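## Task

Play the printed chart on the recorder. A press on the green button sets the pen carriage moving at once; it makes one uninterrupted pass and cannot be restarted. A pen inks its own colour lane only while the key of that colour is pressed all the way down and the carriage is moving; a half-pressed key may or may not ink. Success requires ink along the centre line of every printed box and no ink anywhere outside a box. On the sheet's edge ruler the pens begin at 35 mm and advance at 9.38 mm/s. Arm feet (metres) and facing (degrees, counter-clockwise from +x): arm1 at x=+0.65 y=-0.16 z=+0.81 facing -179; arm2 at x=-0.22 y=+0.65 z=+0.79 facing -92; arm3 at x=-0.65 y=+0.15 z=+0.81 facing -3; arm4 at x=-0.14 y=-0.65 z=+0.75 facing +93. The result must stand without the robots holding anything in place at the end.

## Robot and tools

Setup: four identical i2rt Big YAM arms (arm1 to arm4), each with six revolute joints, a two-finger gripper and a wrist camera (armN_cam_wrist). A fixed room camera, cam_sheet, looks down at the recorder sheet. Reach is roughly 1.0 m from the joint1 axis. The arms act independently; none waits for another.

Frame: one shared scene frame, origin on the floor, +z up. Arm foot positions and headings are given in the task text (heading in degrees counter-clockwise from +x). The hand point is midway between the fingertips; its z axis runs along the fingers, and the fingers separate along its y axis.

execute_actions: argument actions is a list holding one action or nothing. The action is an object keyed by arm name, each containing joints, an object of absolute joint targets by name (never offsets). Any subset of arms and joints may appear; all named motions begin together and may finish at different moments. Names, units and ranges: joint1_rad -2.879 to 2.879 (spins the arm about its foot, positive counter-clockwise seen from above, 0 = along the foot's heading); joint2_rad 0 to 3.141 (shoulder; 0 has the upper arm lying back roughly level, increasing lifts it up then forward); joint3_rad 0 to 3.019 (elbow; 0 is fully folded, increasing opens); joint4_rad -1.692 to 1.57 (hand pitch, positive tips fingers up); joint5_rad -1.57 to 1.57 (hand yaw, positive to the arm's right); joint6_rad -2.094 to 2.094 (hand roll, positive clockwise viewed from behind the hand); gripper_m 0 to 0.093 metres of fingertip gap. Done-tolerances are ±0.045, 0.14, 0.09, 0.055, 0.03, 0.035 rad and ±0.003 m respectively. Any out-of-range value or unknown key rejects the whole call and nothing moves. Joints speed differ, so the hand can swing along a wide curve between postures. Optional cameras lists which images to return (names as above, or "all"; omitted or null means all, [] means none). An empty actions list only reports state and pictures.

wait: seconds, 0 to 10; commands nothing, the scene continues, and state plus images come back. zoom_image: camera plus region [x0, y0, x1, y1] in pixels of that camera's latest full image (origin top-left, at most 504 by 504) for a closer look. read_manual: returns only licence texts. finished_scene: scene number; ends that scene for good and reports success.

Results: joint_positions gives current joint values; joint torques are raw drive outputs with per-unit offset, scale and noise, so treat them as rough hints only. joint_status explains how each commanded motion ended: off_target (resting short of target, maybe still pushing), contact_stop or time_out (target dropped, joint holds its resting spot, though a timed-out joint can keep a nearby target and keep pushing; on_its_own will list it), not_followed (a self/inter-arm collision check refused the targets; the arm may retry them on later actions until it receives acceptable ones). The line "joint command not followed", often with a cause line, marks such refusals; a gripper target in that action still runs. on_its_own describes joints moving without a command in this call; its "held at" is the target, not the position. To relieve a pushing joint, command its reported position. A tiny change from the current reading may not move a joint at all. If any result reports a stop, later motion and finish calls in the same reply are skipped.

The carriage starts the instant the button goes down, so the position along the sheet at time t after the press is start + speed x t in ruler millimetres. Plan key presses and releases so each key is fully down exactly while its pen crosses its boxes and fully up elsewhere; ideally press the button and the keys in the same action or otherwise account for reply delay.

Cameras: calibration (OpenCV pinhole with radial distortion, K, D, T_world_to_cam, pos_world) is listed per camera; real values may differ slightly, and wrist camera poses derive from joint readings, adding error. Results with pictures note cameras whose numbers changed. Use cam_sheet to check ink against boxes.

Avoid: arms pressing hard against each other (this ends the run; a hard hit may too, and the collision check ignores fingers, gripper bodies and wrist cameras and can react late); slamming keys or pushing hard continuously, since the arm does not stop on contact; drops and knocked-over items. Sustained loads heat motors: a MOTOR HOT warning appears at 85 °C, and at 100 °C the arm goes limp (OVER-TEMPERATURE FAULT, joints show limit_stop_at_motor_heat; resend targets after cooling). Some heat persists into the next scene. Fewer and shorter motions are better.

Each tool is called after "Emit:" as name(argument=value, ...) on one line, values as JSON.

## Session

Emit:
execute_actions(actions=[])

Scene clock: 0.00 s.
Joint torques (N m, as the arm reports them, + toward a larger angle): no reading
Motor temperatures (°C, as the motors report them): arm1=[26 24 27 25 26 26] | arm2=[27 28 25 28 28 26] | arm3=[24 27 26 24 27 25] | arm4=[28 27 28 27 28 28]
arm1.joint_positions: joint1_rad=+0.226 joint2_rad=+0.552 joint3_rad=+1.365 joint4_rad=-1.424 joint5_rad=-0.191 joint6_rad=+0.484 gripper_m=+0.095
arm1.joint_status: not commanded
arm1.hand: x=+0.4714 y=-0.2435 z=+1.3335 quat_wxyz=(-0.243, -0.882, +0.058, +0.400) (m; scene frame)
arm2.joint_positions: joint1_rad=+0.555 joint2_rad=+0.442 joint3_rad=+1.491 joint4_rad=-1.247 joint5_rad=+0.031 joint6_rad=+0.408 gripper_m=+0.094
arm2.joint_status: not commanded
arm2.hand: x=-0.1571 y=+0.5291 z=+1.4301 quat_wxyz=(-0.598, -0.523, -0.569, +0.213) (m; scene frame)
arm3.joint_positions: joint1_rad=-0.740 joint2_rad=+0.589 joint3_rad=+1.622 joint4_rad=-1.413 joint5_rad=+0.266 joint6_rad=+0.439 gripper_m=+0.095
arm3.joint_status: not commanded
arm3.hand: x=-0.5620 y=+0.0016 z=+1.4415 quat_wxyz=(-0.525, -0.531, -0.632, +0.206) (m; scene frame)
arm4.joint_positions: joint1_rad=-0.240 joint2_rad=+0.584 joint3_rad=+1.684 joint4_rad=-1.328 joint5_rad=+0.221 joint6_rad=+0.613 gripper_m=+0.095
arm4.joint_status: not commanded
arm4.hand: x=-0.0670 y=-0.5096 z=+1.4337 quat_wxyz=(-0.408, +0.225, -0.749, -0.471) (m; scene frame)
pictures: arm1_cam_wrist, arm2_cam_wrist, arm3_cam_wrist, arm4_cam_wrist, cam_sheet
Images, in order (width x height): arm1_cam_wrist 896x504, arm2_cam_wrist 896x504, arm3_cam_wrist 896x504, arm4_cam_wrist 896x504, cam_sheet 896x504.

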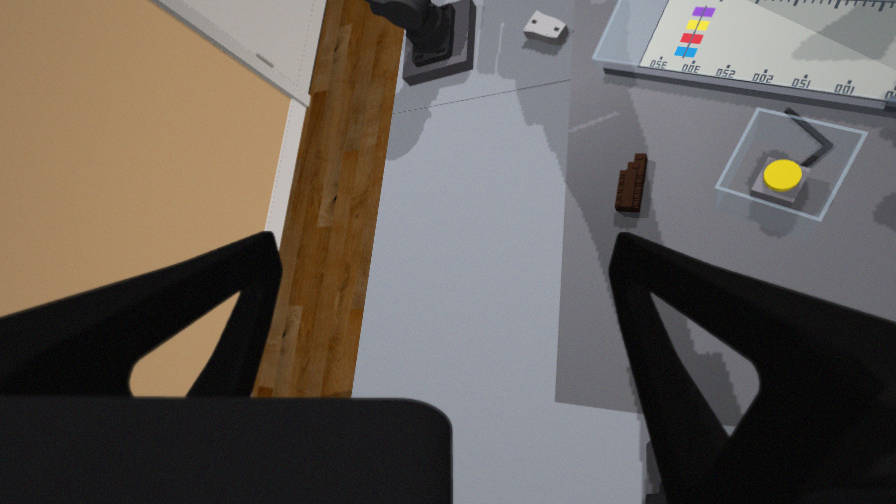

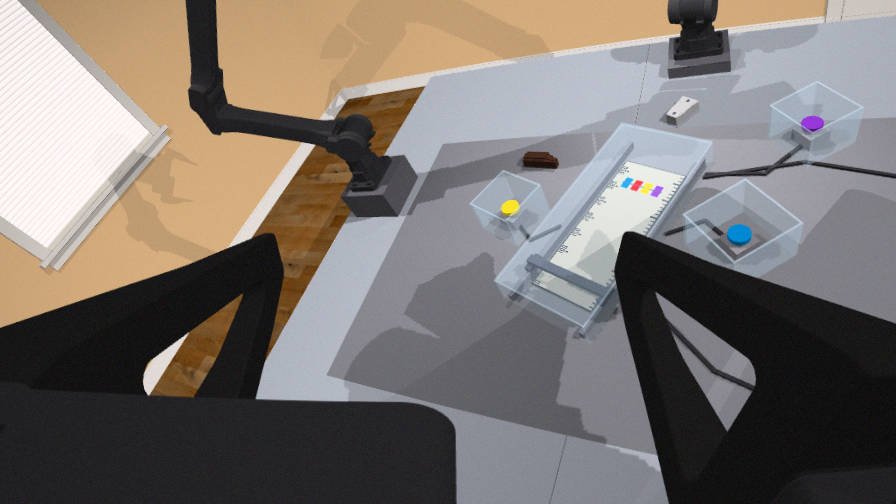

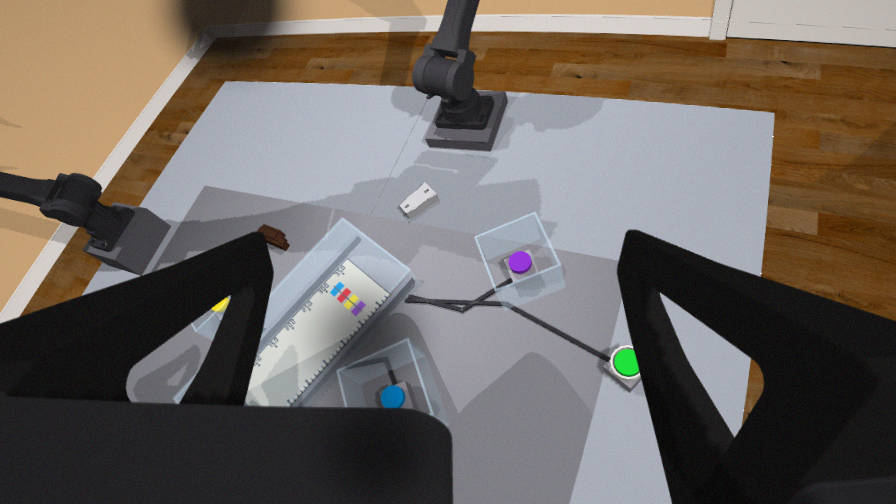

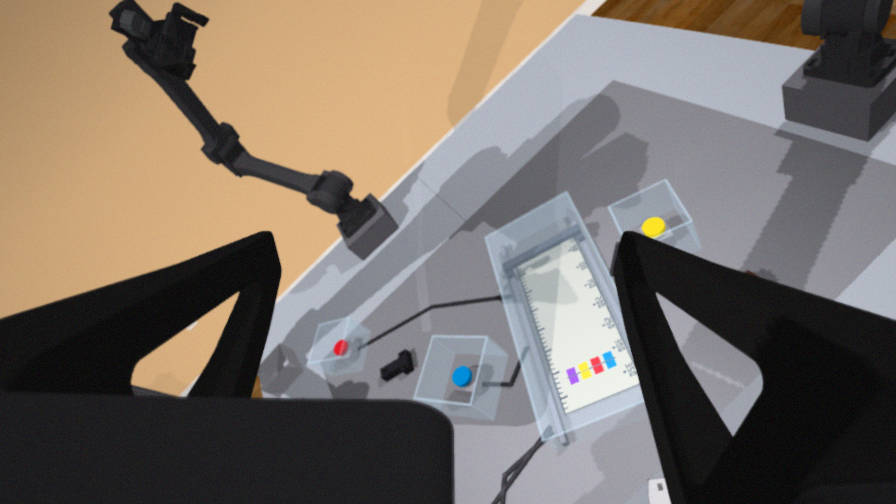

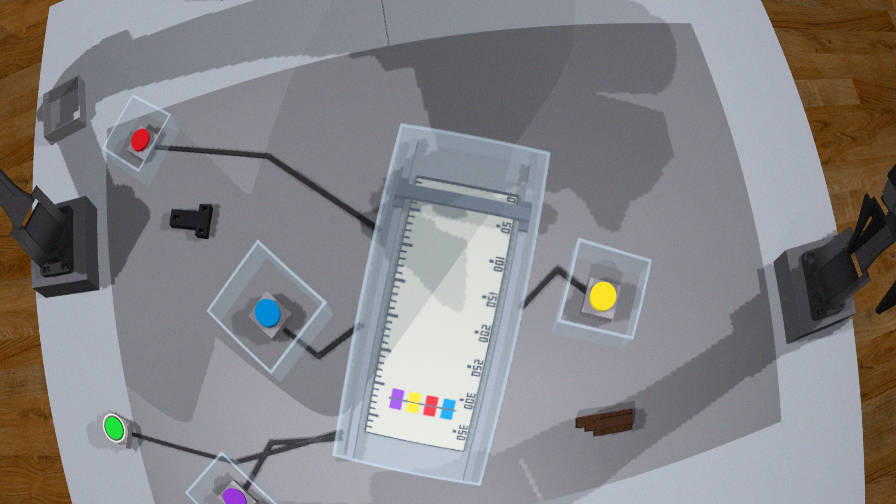

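Emit:
zoom_image(camera="cam_sheet", region=[340, 170, 540, 470])

Region (340, 170, 540, 470) of cam_sheet's 896x504 image, scaled by 1.680, with more detail than that image has.

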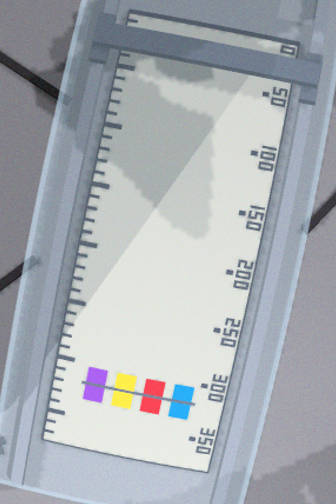

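Emit:
execute_actions(actions=[{"arm1":{"joints":{"joint1_rad":-0.237,"joint2_rad":1.568,"joint3_rad":1.099,"joint4_rad":-1.102,"joint5_rad":0,"joint6_rad":0,"gripper_m":0}},"arm2":{"joints":{"joint1_rad":-0.621,"joint2_rad":1.454,"joint3_rad":1.028,"joint4_rad":-1.145,"joint5_rad":0,"joint6_rad":0,"gripper_m":0}},"arm3":{"joints":{"joint1_rad":-0.304,"joint2_rad":1.579,"joint3_rad":1.113,"joint4_rad":-1.105,"joint5_rad":0,"joint6_rad":0,"gripper_m":0}},"arm4":{"joints":{"joint1_rad":0.544,"joint2_rad":1.504,"joint3_rad":1.195,"joint4_rad":-1.262,"joint5_rad":0,"joint6_rad":0,"gripper_m":0}}}])

Scene clock: 34.97 s.
Joint torques (N m, as the arm reports them, + toward a larger angle): arm1=[ -0.16 -10.23   8.28   1.12   0.11  -0.08] | arm2=[  0.37 -10.86   8.39   1.12  -0.04  -0.15] | arm3=[-0.25 -9.44 10.84  0.57 -0.04 -0.1 ] | arm4=[ 0.49 -9.97  9.61  0.37  0.03 -0.2 ]
Motor temperatures (°C, as the motors report them): arm1=[26 24 31 26 26 26] | arm2=[27 28 28 28 28 26] | arm3=[24 28 30 24 27 25] | arm4=[28 28 30 27 28 28]
arm1.joint_positions: joint1_rad=-0.240 joint2_rad=+1.566 joint3_rad=+1.102 joint4_rad=-1.114 joint5_rad=-0.002 joint6_rad=+0.008 gripper_m=+0.001
arm1.joint_status: all done
arm1.hand: x=+0.2345 y=-0.0705 z=+0.9023 quat_wxyz=(+0.000, -0.994, +0.111, -0.002) (m; scene frame)
arm2.joint_positions: joint1_rad=-0.623 joint2_rad=+1.452 joint3_rad=+1.005 joint4_rad=-1.153 joint5_rad=-0.001 joint6_rad=+0.011 gripper_m=+0.000
arm2.joint_status: all done
arm2.hand: x=-0.4550 y=+0.3514 z=+0.8970 quat_wxyz=(+0.005, -0.901, -0.434, -0.014) (m; scene frame)
arm3.joint_positions: joint1_rad=-0.300 joint2_rad=+1.557 joint3_rad=+1.094 joint4_rad=-1.110 joint5_rad=+0.001 joint6_rad=+0.015 gripper_m=+0.001
arm3.joint_status: all done
arm3.hand: x=-0.2506 y=+0.0047 z=+0.8954 quat_wxyz=(+0.006, -0.178, -0.984, +0.001) (m; scene frame)
arm4.joint_positions: joint1_rad=+0.551 joint2_rad=+1.494 joint3_rad=+1.166 joint4_rad=-1.257 joint5_rad=+0.001 joint6_rad=+0.012 gripper_m=+0.001
arm4.joint_status: all done
arm4.hand: x=-0.3712 y=-0.3051 z=+0.8976 quat_wxyz=(+0.004, +0.881, -0.473, +0.005) (m; scene frame)
pictures: arm1_cam_wrist, arm2_cam_wrist, arm3_cam_wrist, arm4_cam_wrist, cam_sheet
camera_calibration (this result's frames):
arm1_cam_wrist: T_world_to_cam=[[0.218618, 0.975796, 0.00527659, 0.00975421], [0.79313, -0.180838, 0.581586, -0.715915], [0.568464, -0.12296, -0.813468, 0.714203], [0, 0, 0, 1]] pos_world=[0.159683, -0.0511644, 0.997296]
arm2_cam_wrist: T_world_to_cam=[[-0.776233, 0.6304, 0.00759217, -0.581063], [0.505949, 0.615717, 0.604077, -0.518985], [0.376136, 0.472746, -0.79689, 0.841496], [0, 0, 0, 1]] pos_world=[-0.504977, 0.288036, 0.988498]
arm3_cam_wrist: T_world_to_cam=[[-0.365266, -0.930845, 0.010445, -0.100909], [-0.744468, 0.298831, 0.597049, -0.720679], [-0.558881, 0.210306, -0.802137, 0.699866], [0, 0, 0, 1]] pos_world=[-0.182239, -0.0257549, 0.992723]
arm4_cam_wrist: T_world_to_cam=[[0.827123, 0.562014, -0.00279244, 0.480736], [0.446551, -0.654162, 0.610463, -0.578832], [0.341262, -0.506175, -0.79204, 0.804623], [0, 0, 0, 1]] pos_world=[-0.413737, -0.24155, 0.991991]
Images, in order (width x height): arm1_cam_wrist 896x504, arm2_cam_wrist 896x504, arm3_cam_wrist 896x504, arm4_cam_wrist 896x504, cam_sheet 896x504.

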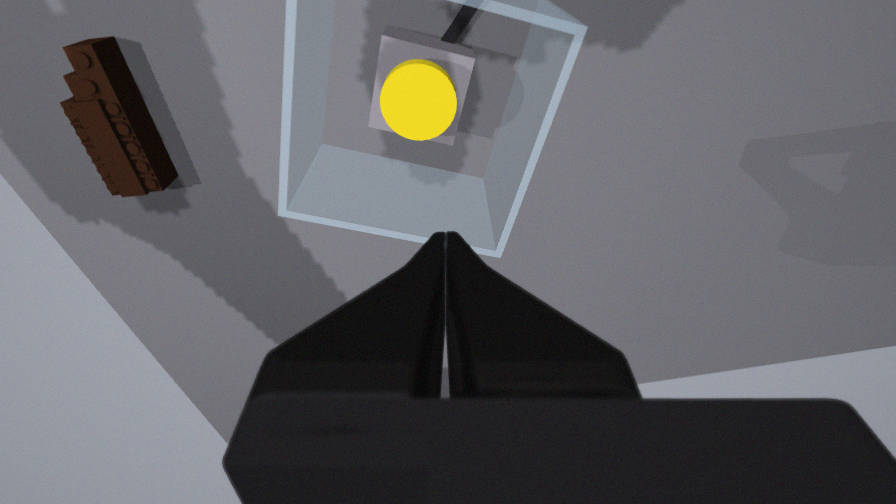

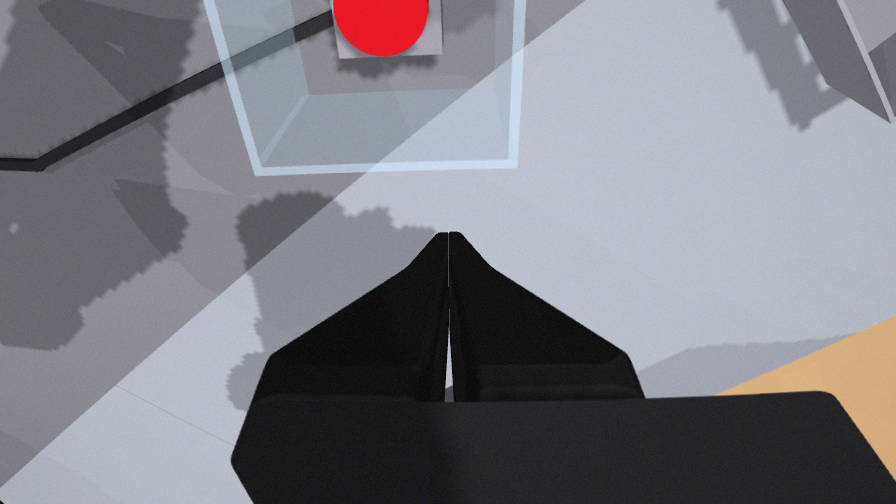

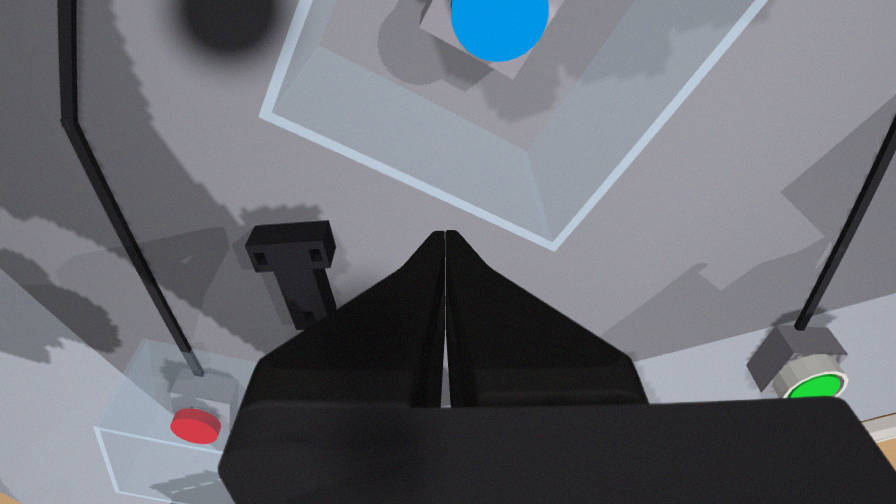

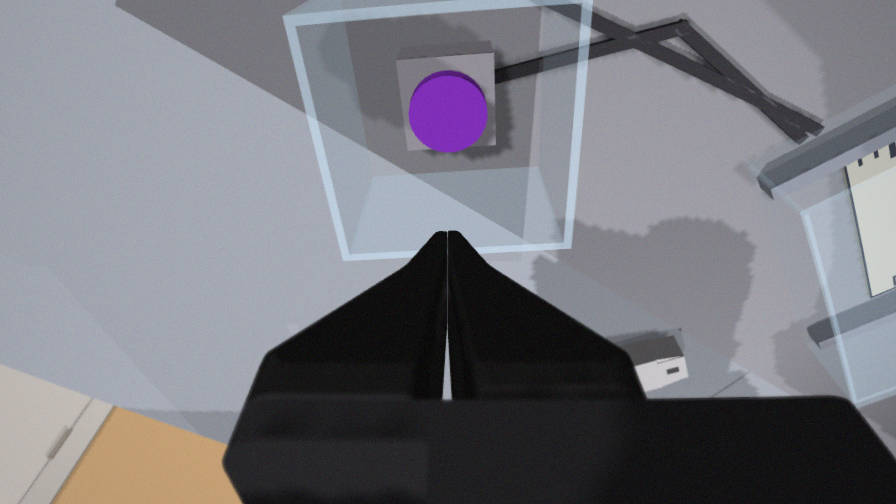

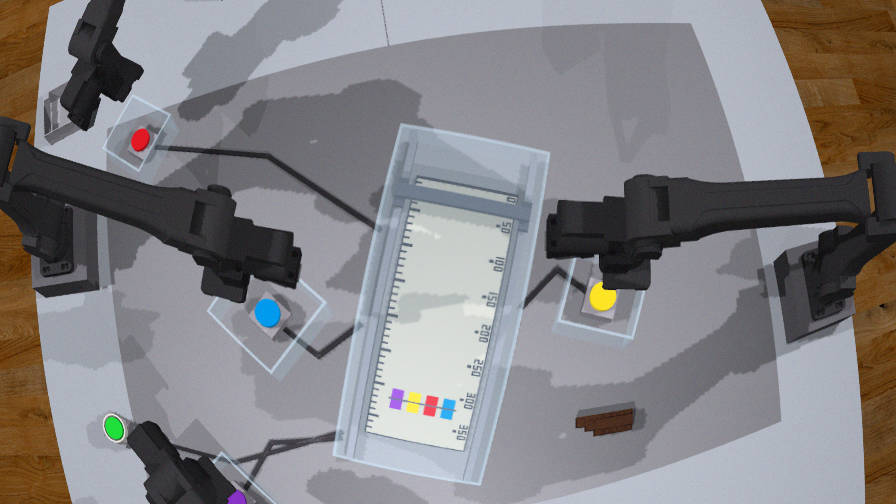

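Emit:
execute_actions(actions=[{"arm1":{"joints":{"joint1_rad":-0.2,"joint2_rad":1.67,"joint3_rad":1.012,"joint4_rad":-0.913}},"arm2":{"joints":{"joint1_rad":-0.55,"joint2_rad":1.649,"joint3_rad":1.049,"joint4_rad":-0.971}},"arm3":{"joints":{"joint1_rad":-0.352,"joint2_rad":1.754,"joint3_rad":1.129,"joint4_rad":-0.946}},"arm4":{"joints":{"joint2_rad":1.556,"joint3_rad":1.055,"joint4_rad":-1.07}}}])

Scene clock: 50.53 s.
Joint torques (N m, as the arm reports them, + toward a larger angle): arm1=[ -0.21 -11.99   7.59   1.15   0.11  -0.07] | arm2=[ -0.14 -14.62   8.58   1.4   -0.04  -0.14] | arm3=[  0.55 -12.54  10.86   0.79  -0.09  -0.09] | arm4=[  0.13 -11.28   7.51   0.97   0.03  -0.19]
Motor temperatures (°C, as the motors report them): arm1=[26 25 31 26 26 26] | arm2=[27 28 29 28 28 26] | arm3=[24 28 32 24 27 25] | arm4=[28 28 33 27 28 28]
arm1.joint_positions: joint1_rad=-0.202 joint2_rad=+1.680 joint3_rad=+1.011 joint4_rad=-0.926 joint5_rad=-0.002 joint6_rad=+0.007 gripper_m=+0.001
arm1.joint_status: all done
arm1.hand: x=+0.2345 y=-0.0867 z=+0.8264 quat_wxyz=(-0.001, -0.996, +0.092, -0.010) (m; scene frame)
arm2.joint_positions: joint1_rad=-0.547 joint2_rad=+1.668 joint3_rad=+1.009 joint4_rad=-0.987 joint5_rad=-0.001 joint6_rad=+0.010 gripper_m=+0.000
arm2.joint_status: all done
arm2.hand: x=-0.4468 y=+0.3111 z=+0.8151 quat_wxyz=(+0.017, -0.883, -0.468, -0.034) (m; scene frame)
arm3.joint_positions: joint1_rad=-0.354 joint2_rad=+1.751 joint3_rad=+1.096 joint4_rad=-0.958 joint5_rad=+0.001 joint6_rad=+0.014 gripper_m=+0.001
arm3.joint_status: all done
arm3.hand: x=-0.2381 y=-0.0258 z=+0.8147 quat_wxyz=(+0.026, -0.204, -0.979, -0.002) (m; scene frame)
arm4.joint_positions: joint1_rad=+0.551 joint2_rad=+1.553 joint3_rad=+1.046 joint4_rad=-1.078 joint5_rad=+0.001 joint6_rad=+0.011 gripper_m=+0.001
arm4.joint_status: all done
arm4.hand: x=-0.3686 y=-0.3094 z=+0.8325 quat_wxyz=(+0.004, +0.881, -0.473, +0.004) (m; scene frame)
pictures: arm1_cam_wrist, arm2_cam_wrist, arm3_cam_wrist, arm4_cam_wrist, cam_sheet
camera_calibration (this result's frames):
arm1_cam_wrist: T_world_to_cam=[[0.181203, 0.98343, 0.00548821, 0.0352011], [0.789867, -0.148858, 0.594938, -0.682185], [0.585898, -0.10347, -0.803753, 0.640101], [0, 0, 0, 1]] pos_world=[0.157423, -0.0699355, 0.920147]
arm2_cam_wrist: T_world_to_cam=[[-0.822724, 0.568376, 0.0085482, -0.550909], [0.441208, 0.629022, 0.640053, -0.511197], [0.358414, 0.530359, -0.768283, 0.743113], [0, 0, 0, 1]] pos_world=[-0.494044, 0.240562, 0.902824]
arm3_cam_wrist: T_world_to_cam=[[-0.413831, -0.910274, 0.0120786, -0.136225], [-0.70535, 0.328999, 0.627886, -0.669071], [-0.575522, 0.251319, -0.778211, 0.626133], [0, 0, 0, 1]] pos_world=[-0.167949, -0.0612377, 0.90901]
arm4_cam_wrist: T_world_to_cam=[[0.82691, 0.562328, -0.0027966, 0.48089], [0.447062, -0.654377, 0.609857, -0.542432], [0.34111, -0.505547, -0.792506, 0.750585], [0, 0, 0, 1]] pos_world=[-0.411183, -0.245917, 0.926994]
Images, in order (width x height): arm1_cam_wrist 896x504, arm2_cam_wrist 896x504, arm3_cam_wrist 896x504, arm4_cam_wrist 896x504, cam_sheet 896x504.

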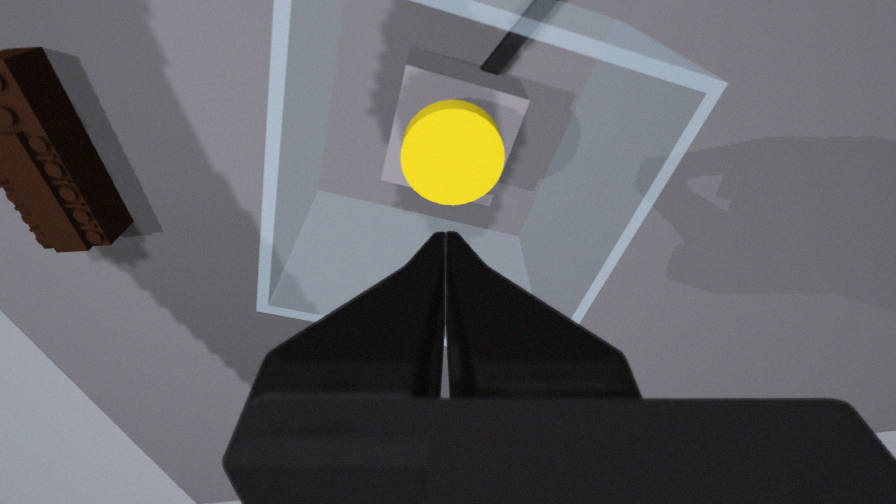

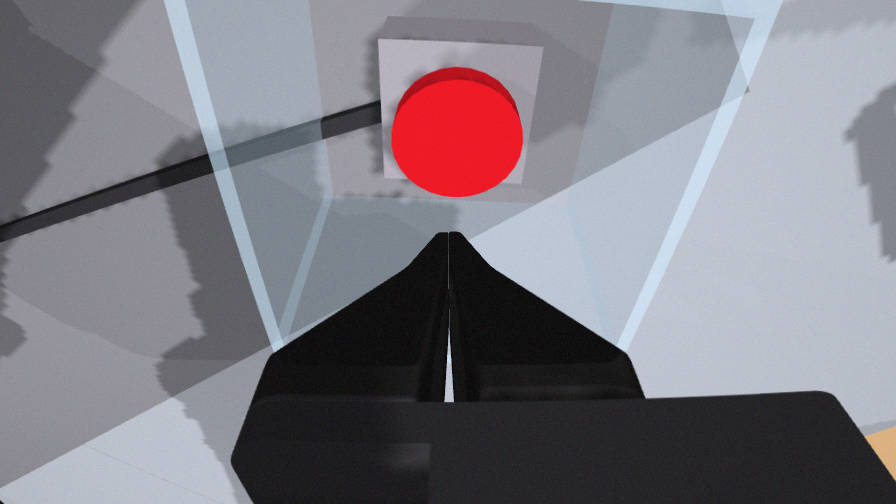

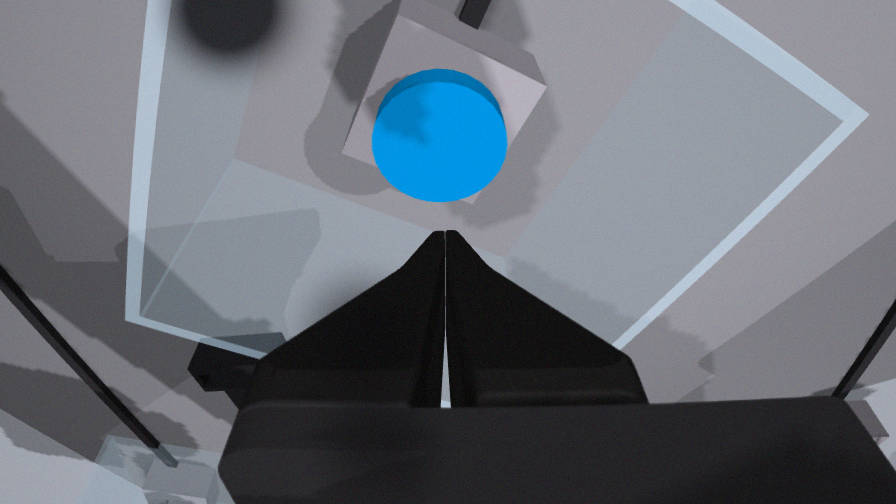

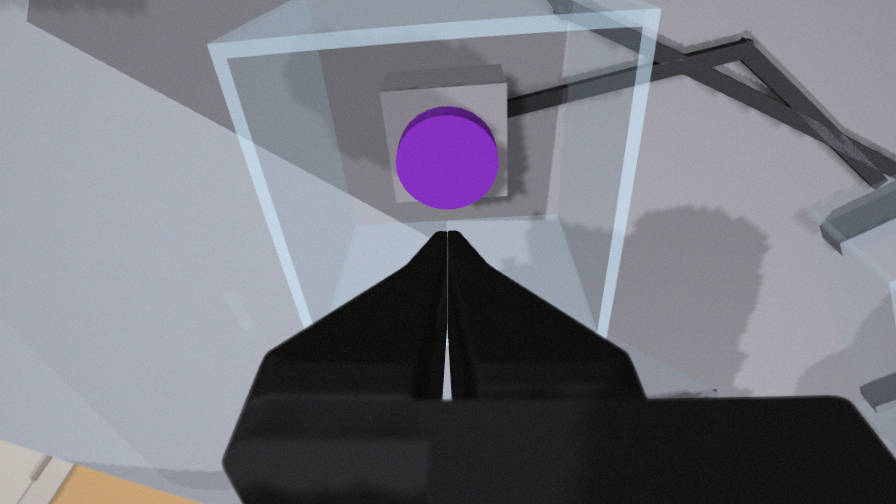

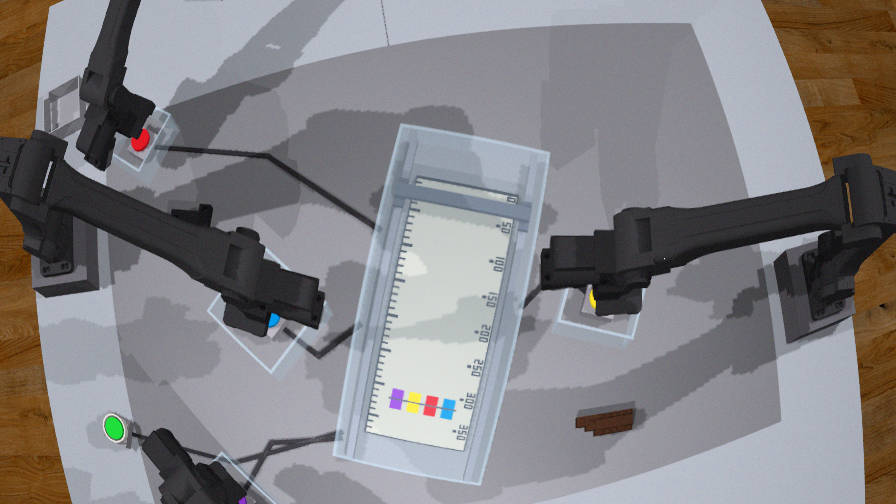

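Emit:
execute_actions(actions=[{"arm1":{"joints":{"joint2_rad":1.78,"joint4_rad":-0.873}},"arm2":{"joints":{"joint2_rad":1.704,"joint4_rad":-0.905}},"arm3":{"joints":{"joint1_rad":-0.346,"joint2_rad":1.80,"joint4_rad":-0.89}},"arm4":{"joints":{"joint2_rad":1.686}}}], cameras=["arm1_cam_wrist","arm2_cam_wrist","arm3_cam_wrist","arm4_cam_wrist"])

Scene clock: 62.77 s.
Joint torques (N m, as the arm reports them, + toward a larger angle): arm1=[ -0.21 -11.98   6.86   0.99   0.11  -0.07] | arm2=[ -0.03 -12.92   8.45   1.54  -0.05  -0.14] | arm3=[  1.27 -10.59  10.75   1.18  -0.04  -0.06] | arm4=[  0.31 -12.71   6.66   0.61   0.03  -0.19]
Motor temperatures (°C, as the motors report them): arm1=[26 25 31 26 26 26] | arm2=[27 29 30 28 28 26] | arm3=[24 29 32 24 27 25] | arm4=[28 28 33 27 28 28]
arm1.joint_positions: joint1_rad=-0.202 joint2_rad=+1.782 joint3_rad=+1.011 joint4_rad=-0.884 joint5_rad=-0.002 joint6_rad=+0.007 gripper_m=+0.001
arm1.joint_status: all done
arm1.hand: x=+0.2379 y=-0.0872 z=+0.7850 quat_wxyz=(-0.003, -0.995, +0.092, -0.040) (m; scene frame)
arm2.joint_positions: joint1_rad=-0.547 joint2_rad=+1.700 joint3_rad=+1.009 joint4_rad=-0.923 joint5_rad=-0.001 joint6_rad=+0.010 gripper_m=+0.000
arm2.joint_status: all done
arm2.hand: x=-0.4535 y=+0.3009 z=+0.8019 quat_wxyz=(+0.009, -0.883, -0.469, -0.019) (m; scene frame)
arm3.joint_positions: joint1_rad=-0.354 joint2_rad=+1.772 joint3_rad=+1.096 joint4_rad=-0.903 joint5_rad=+0.001 joint6_rad=+0.014 gripper_m=+0.001
arm3.joint_status: all done
arm3.hand: x=-0.2280 y=-0.0301 z=+0.8051 quat_wxyz=(+0.009, -0.204, -0.979, +0.001) (m; scene frame)
arm4.joint_positions: joint1_rad=+0.551 joint2_rad=+1.690 joint3_rad=+1.046 joint4_rad=-1.076 joint5_rad=+0.001 joint6_rad=+0.011 gripper_m=+0.001
arm4.joint_status: all done
arm4.hand: x=-0.3631 y=-0.3180 z=+0.7795 quat_wxyz=(+0.035, +0.879, -0.472, +0.064) (m; scene frame)
pictures: arm1_cam_wrist, arm2_cam_wrist, arm3_cam_wrist, arm4_cam_wrist
camera_calibration (this result's frames):
arm1_cam_wrist: T_world_to_cam=[[0.181046, 0.983458, 0.00574832, 0.0351254], [0.752891, -0.142357, 0.642565, -0.688326], [0.632754, -0.112006, -0.76621, 0.56342], [0, 0, 0, 1]] pos_world=[0.155368, -0.0694256, 0.87379]
arm2_cam_wrist: T_world_to_cam=[[-0.82253, 0.568667, 0.00790803, -0.550018], [0.452758, 0.646337, 0.614214, -0.472579], [0.344172, 0.50879, -0.7891, 0.757475], [0, 0, 0, 1]] pos_world=[-0.499144, 0.232826, 0.892338]
arm3_cam_wrist: T_world_to_cam=[[-0.414055, -0.910184, 0.0110809, -0.135082], [-0.724849, 0.337058, 0.60082, -0.636992], [-0.550592, 0.240741, -0.799307, 0.647937], [0, 0, 0, 1]] pos_world=[-0.160905, -0.0642311, 0.902116]
arm4_cam_wrist: T_world_to_cam=[[0.826762, 0.562544, -0.00291364, 0.481109], [0.397137, -0.579982, 0.711269, -0.591674], [0.39843, -0.589207, -0.702914, 0.626693], [0, 0, 0, 1]] pos_world=[-0.41248, -0.244553, 0.862753]
Images, in order (width x height): arm1_cam_wrist 896x504, arm2_cam_wrist 896x504, arm3_cam_wrist 896x504, arm4_cam_wrist 896x504.

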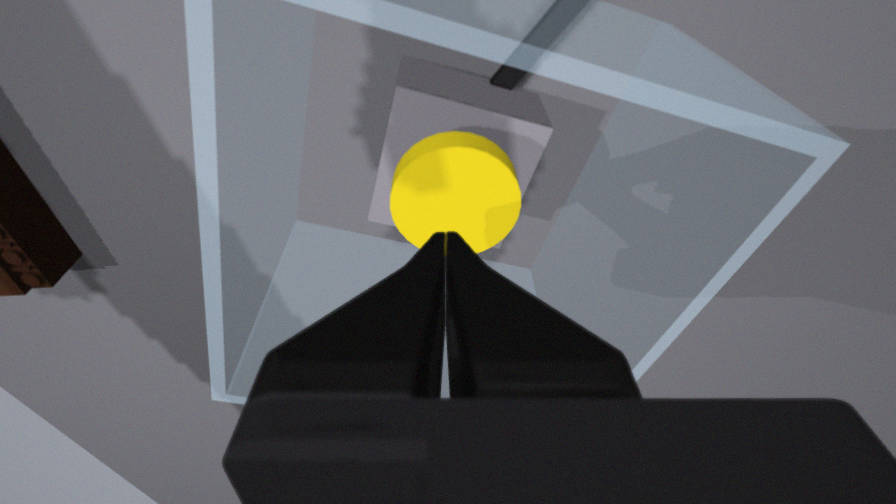

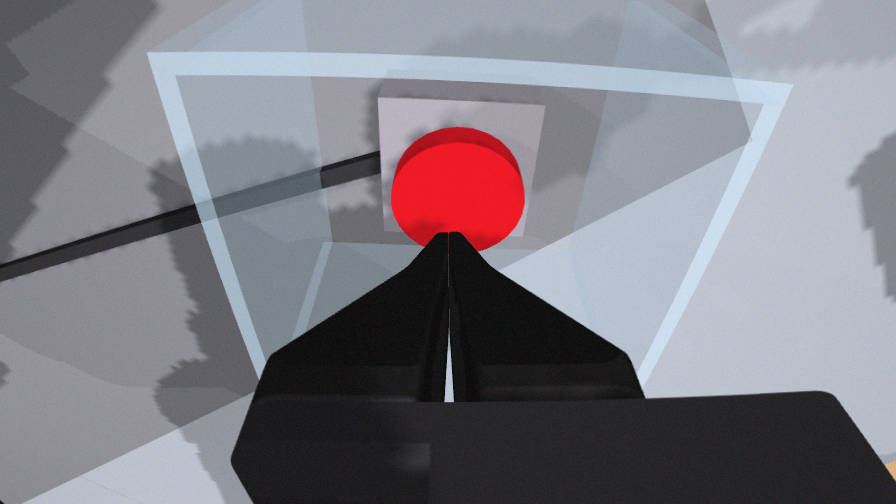

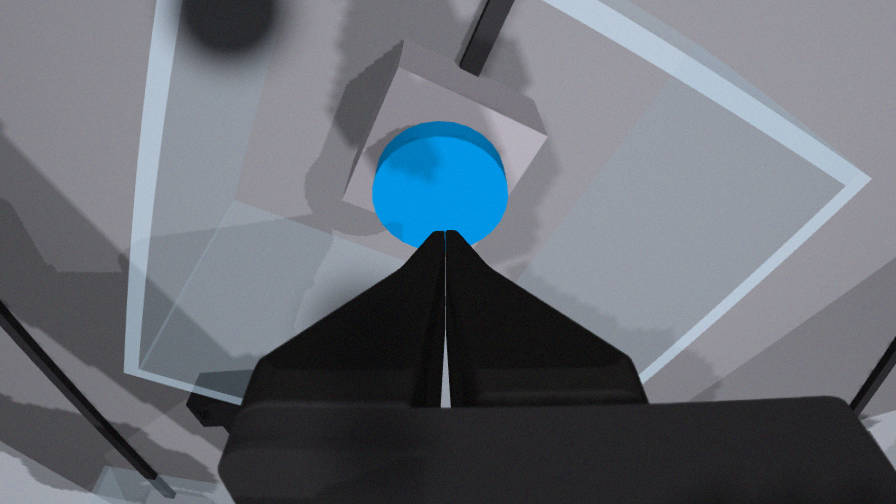

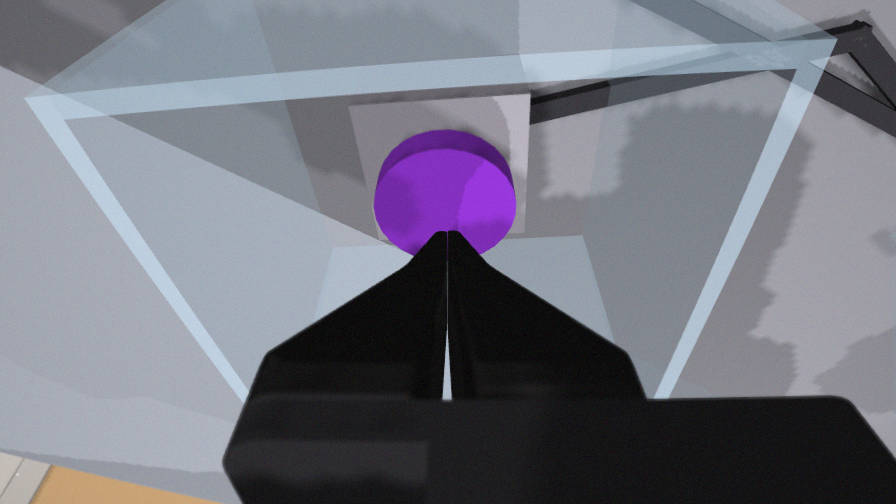

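Test press (~3.5 cm down).

Emit:
execute_actions(actions=[{"arm1":{"joints":{"joint2_rad":1.87,"joint4_rad":-0.83}},"arm2":{"joints":{"joint2_rad":1.80,"joint4_rad":-0.87}},"arm3":{"joints":{"joint2_rad":1.895,"joint4_rad":-0.85}},"arm4":{"joints":{"joint2_rad":1.765,"joint4_rad":-1.04}}}], cameras=["arm1_cam_wrist","arm2_cam_wrist","arm3_cam_wrist","arm4_cam_wrist"])

Emit:
execute_actions(actions=[{"arm1":{"joints":{"joint2_rad":1.77,"joint4_rad":-0.873}},"arm2":{"joints":{"joint2_rad":1.69,"joint4_rad":-0.905}},"arm3":{"joints":{"joint2_rad":1.78,"joint4_rad":-0.89}},"arm4":{"joints":{"joint2_rad":1.67,"joint4_rad":-1.07}}}], cameras=[])

Scene clock: 69.83 s.
Joint torques (N m, as the arm reports them, + toward a larger angle): arm1=[-0.22 -9.62  6.37  0.88  0.11 -0.07] | arm2=[  0.02 -11.32   6.79   1.46  -0.04  -0.14] | arm3=[ 1.61 -9.73  8.81  0.95 -0.04 -0.09] | arm4=[ 0.39 -9.76  6.41  0.59  0.02 -0.19]
Motor temperatures (°C, as the motors report them): arm1=[26 25 30 26 26 26] | arm2=[27 29 30 28 28 26] | arm3=[24 29 33 24 27 25] | arm4=[28 29 32 27 28 28]
arm1.joint_positions: joint1_rad=-0.202 joint2_rad=+1.836 joint3_rad=+1.014 joint4_rad=-0.840 joint5_rad=-0.002 joint6_rad=+0.007 gripper_m=+0.001
arm1.joint_status: all done
arm1.hand: x=+0.2344 y=-0.0865 z=+0.7631 quat_wxyz=(-0.003, -0.995, +0.092, -0.044) (m; scene frame)
arm2.joint_positions: joint1_rad=-0.547 joint2_rad=+1.768 joint3_rad=+1.028 joint4_rad=-0.887 joint5_rad=-0.001 joint6_rad=+0.010 gripper_m=+0.000
arm2.joint_status: all done
arm2.hand: x=-0.4587 y=+0.2929 z=+0.7791 quat_wxyz=(+0.012, -0.883, -0.469, -0.025) (m; scene frame)
arm3.joint_positions: joint1_rad=-0.354 joint2_rad=+1.843 joint3_rad=+1.116 joint4_rad=-0.862 joint5_rad=+0.001 joint6_rad=+0.014 gripper_m=+0.001
arm3.joint_status: all done
arm3.hand: x=-0.2194 y=-0.0338 z=+0.7791 quat_wxyz=(+0.014, -0.204, -0.979, +0.000) (m; scene frame)
arm4.joint_positions: joint1_rad=+0.551 joint2_rad=+1.726 joint3_rad=+1.050 joint4_rad=-1.046 joint5_rad=+0.001 joint6_rad=+0.011 gripper_m=+0.001
arm4.joint_status: all done
arm4.hand: x=-0.3660 y=-0.3139 z=+0.7655 quat_wxyz=(+0.036, +0.879, -0.472, +0.065) (m; scene frame)
pictures: arm1_cam_wrist, arm2_cam_wrist, arm3_cam_wrist, arm4_cam_wrist
camera_calibration (this result's frames):
arm1_cam_wrist: T_world_to_cam=[[0.181027, 0.983461, 0.00577715, 0.0351834], [0.748528, -0.141588, 0.647811, -0.674479], [0.637915, -0.112947, -0.761779, 0.544215], [0, 0, 0, 1]] pos_world=[0.151334, -0.0686322, 0.851303]
arm2_cam_wrist: T_world_to_cam=[[-0.822605, 0.568555, 0.00815959, -0.549798], [0.4483, 0.639655, 0.624394, -0.459138], [0.349783, 0.517287, -0.781067, 0.739203], [0, 0, 0, 1]] pos_world=[-0.504996, 0.2239, 0.868536]
arm3_cam_wrist: T_world_to_cam=[[-0.413989, -0.910211, 0.0113922, -0.134866], [-0.718875, 0.33459, 0.609318, -0.619191], [-0.55842, 0.244061, -0.792844, 0.626132], [0, 0, 0, 1]] pos_world=[-0.151309, -0.0683955, 0.875246]
arm4_cam_wrist: T_world_to_cam=[[0.82676, 0.562548, -0.00291592, 0.481132], [0.396228, -0.578629, 0.712876, -0.579369], [0.39934, -0.590533, -0.701284, 0.619106], [0, 0, 0, 1]] pos_world=[-0.415452, -0.240297, 0.84859]
Images, in order (width x height): arm1_cam_wrist 896x504, arm2_cam_wrist 896x504, arm3_cam_wrist 896x504, arm4_cam_wrist 896x504.

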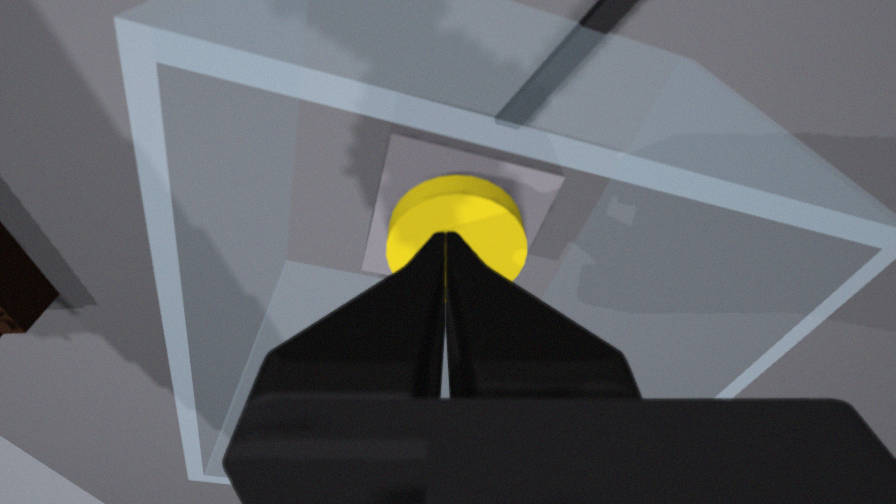

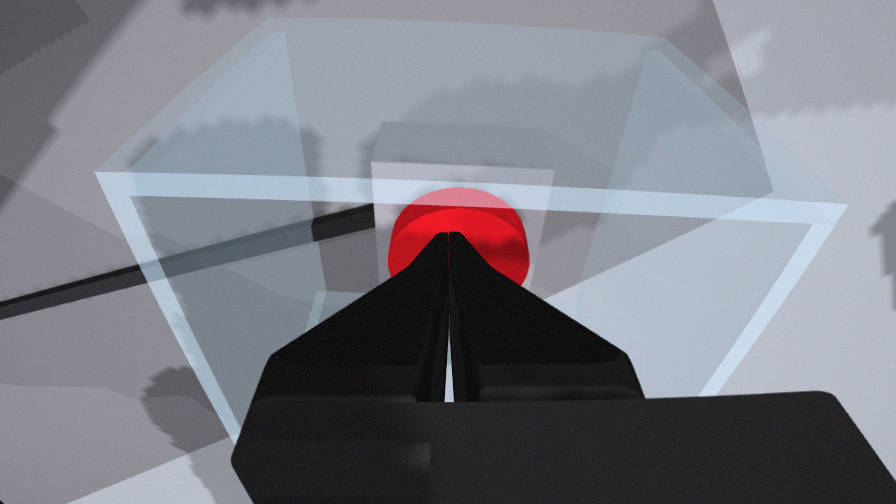

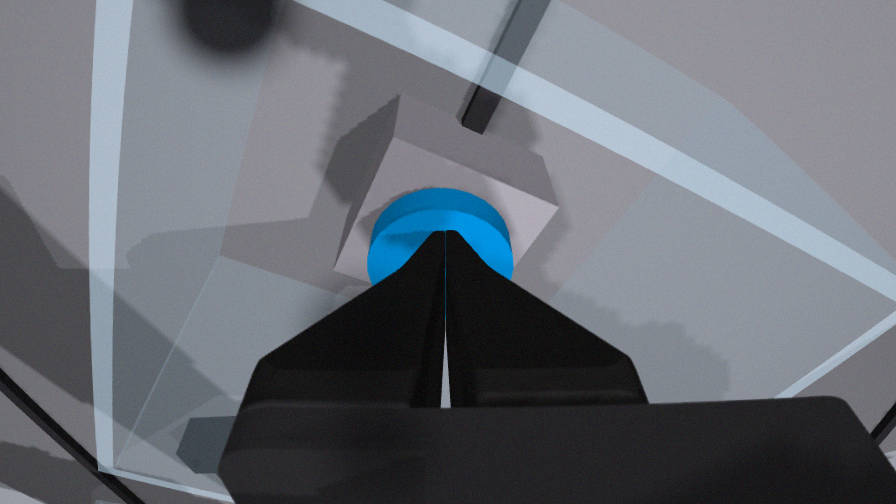

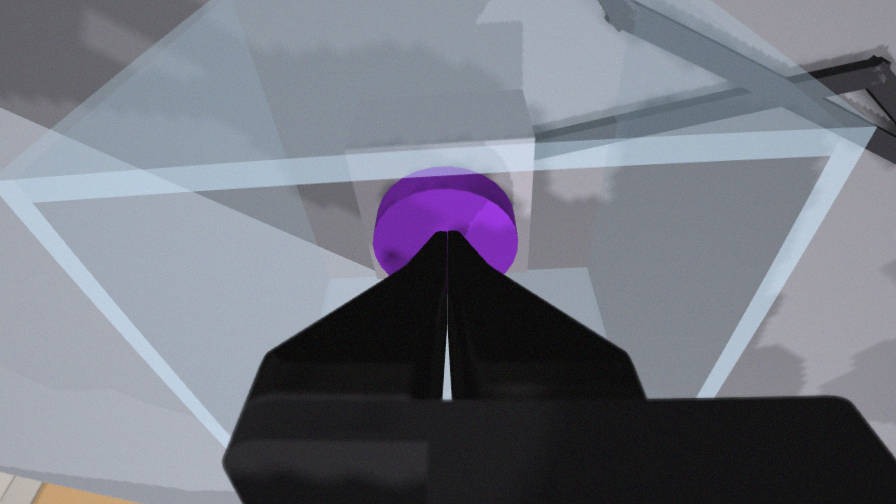

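Scene clock: 70.70 s.
Joint torques (N m, as the arm reports them, + toward a larger angle): arm1=[ -0.15 -13.08   6.74   0.04   0.11  -0.07] | arm2=[ -0.02 -14.45   7.19   0.19  -0.04  -0.14] | arm3=[  1.37 -14.22   9.31   0.2   -0.04  -0.08] | arm4=[  0.32 -12.3    6.78   0.14   0.03  -0.19]
Motor temperatures (°C, as the motors report them): arm1=[26 25 30 26 26 26] | arm2=[27 29 30 28 28 26] | arm3=[24 29 33 24 27 25] | arm4=[28 29 32 27 28 28]
arm1.joint_positions: joint1_rad=-0.202 joint2_rad=+1.781 joint3_rad=+1.014 joint4_rad=-0.862 joint5_rad=-0.002 joint6_rad=+0.007 gripper_m=+0.001
arm1.joint_status: all done
arm1.hand: x=+0.2307 y=-0.0859 z=+0.7855 quat_wxyz=(-0.002, -0.995, +0.092, -0.027) (m; scene frame)
arm2.joint_positions: joint1_rad=-0.547 joint2_rad=+1.702 joint3_rad=+1.028 joint4_rad=-0.892 joint5_rad=-0.001 joint6_rad=+0.010 gripper_m=+0.000
arm2.joint_status: all done
arm2.hand: x=-0.4630 y=+0.2867 z=+0.8066 quat_wxyz=(-0.003, -0.883, -0.469, +0.002) (m; scene frame)
arm3.joint_positions: joint1_rad=-0.354 joint2_rad=+1.787 joint3_rad=+1.116 joint4_rad=-0.878 joint5_rad=+0.001 joint6_rad=+0.014 gripper_m=+0.001
arm3.joint_status: all done
arm3.hand: x=-0.2155 y=-0.0353 z=+0.8043 quat_wxyz=(-0.006, -0.204, -0.979, +0.004) (m; scene frame)
arm4.joint_positions: joint1_rad=+0.551 joint2_rad=+1.674 joint3_rad=+1.050 joint4_rad=-1.063 joint5_rad=+0.001 joint6_rad=+0.011 gripper_m=+0.001
arm4.joint_status: all done
arm4.hand: x=-0.3666 y=-0.3127 z=+0.7860 quat_wxyz=(+0.028, +0.880, -0.472, +0.050) (m; scene frame)
pictures: none
No camera images: the call's "cameras" was empty. Leave "cameras" out to get every camera's image.


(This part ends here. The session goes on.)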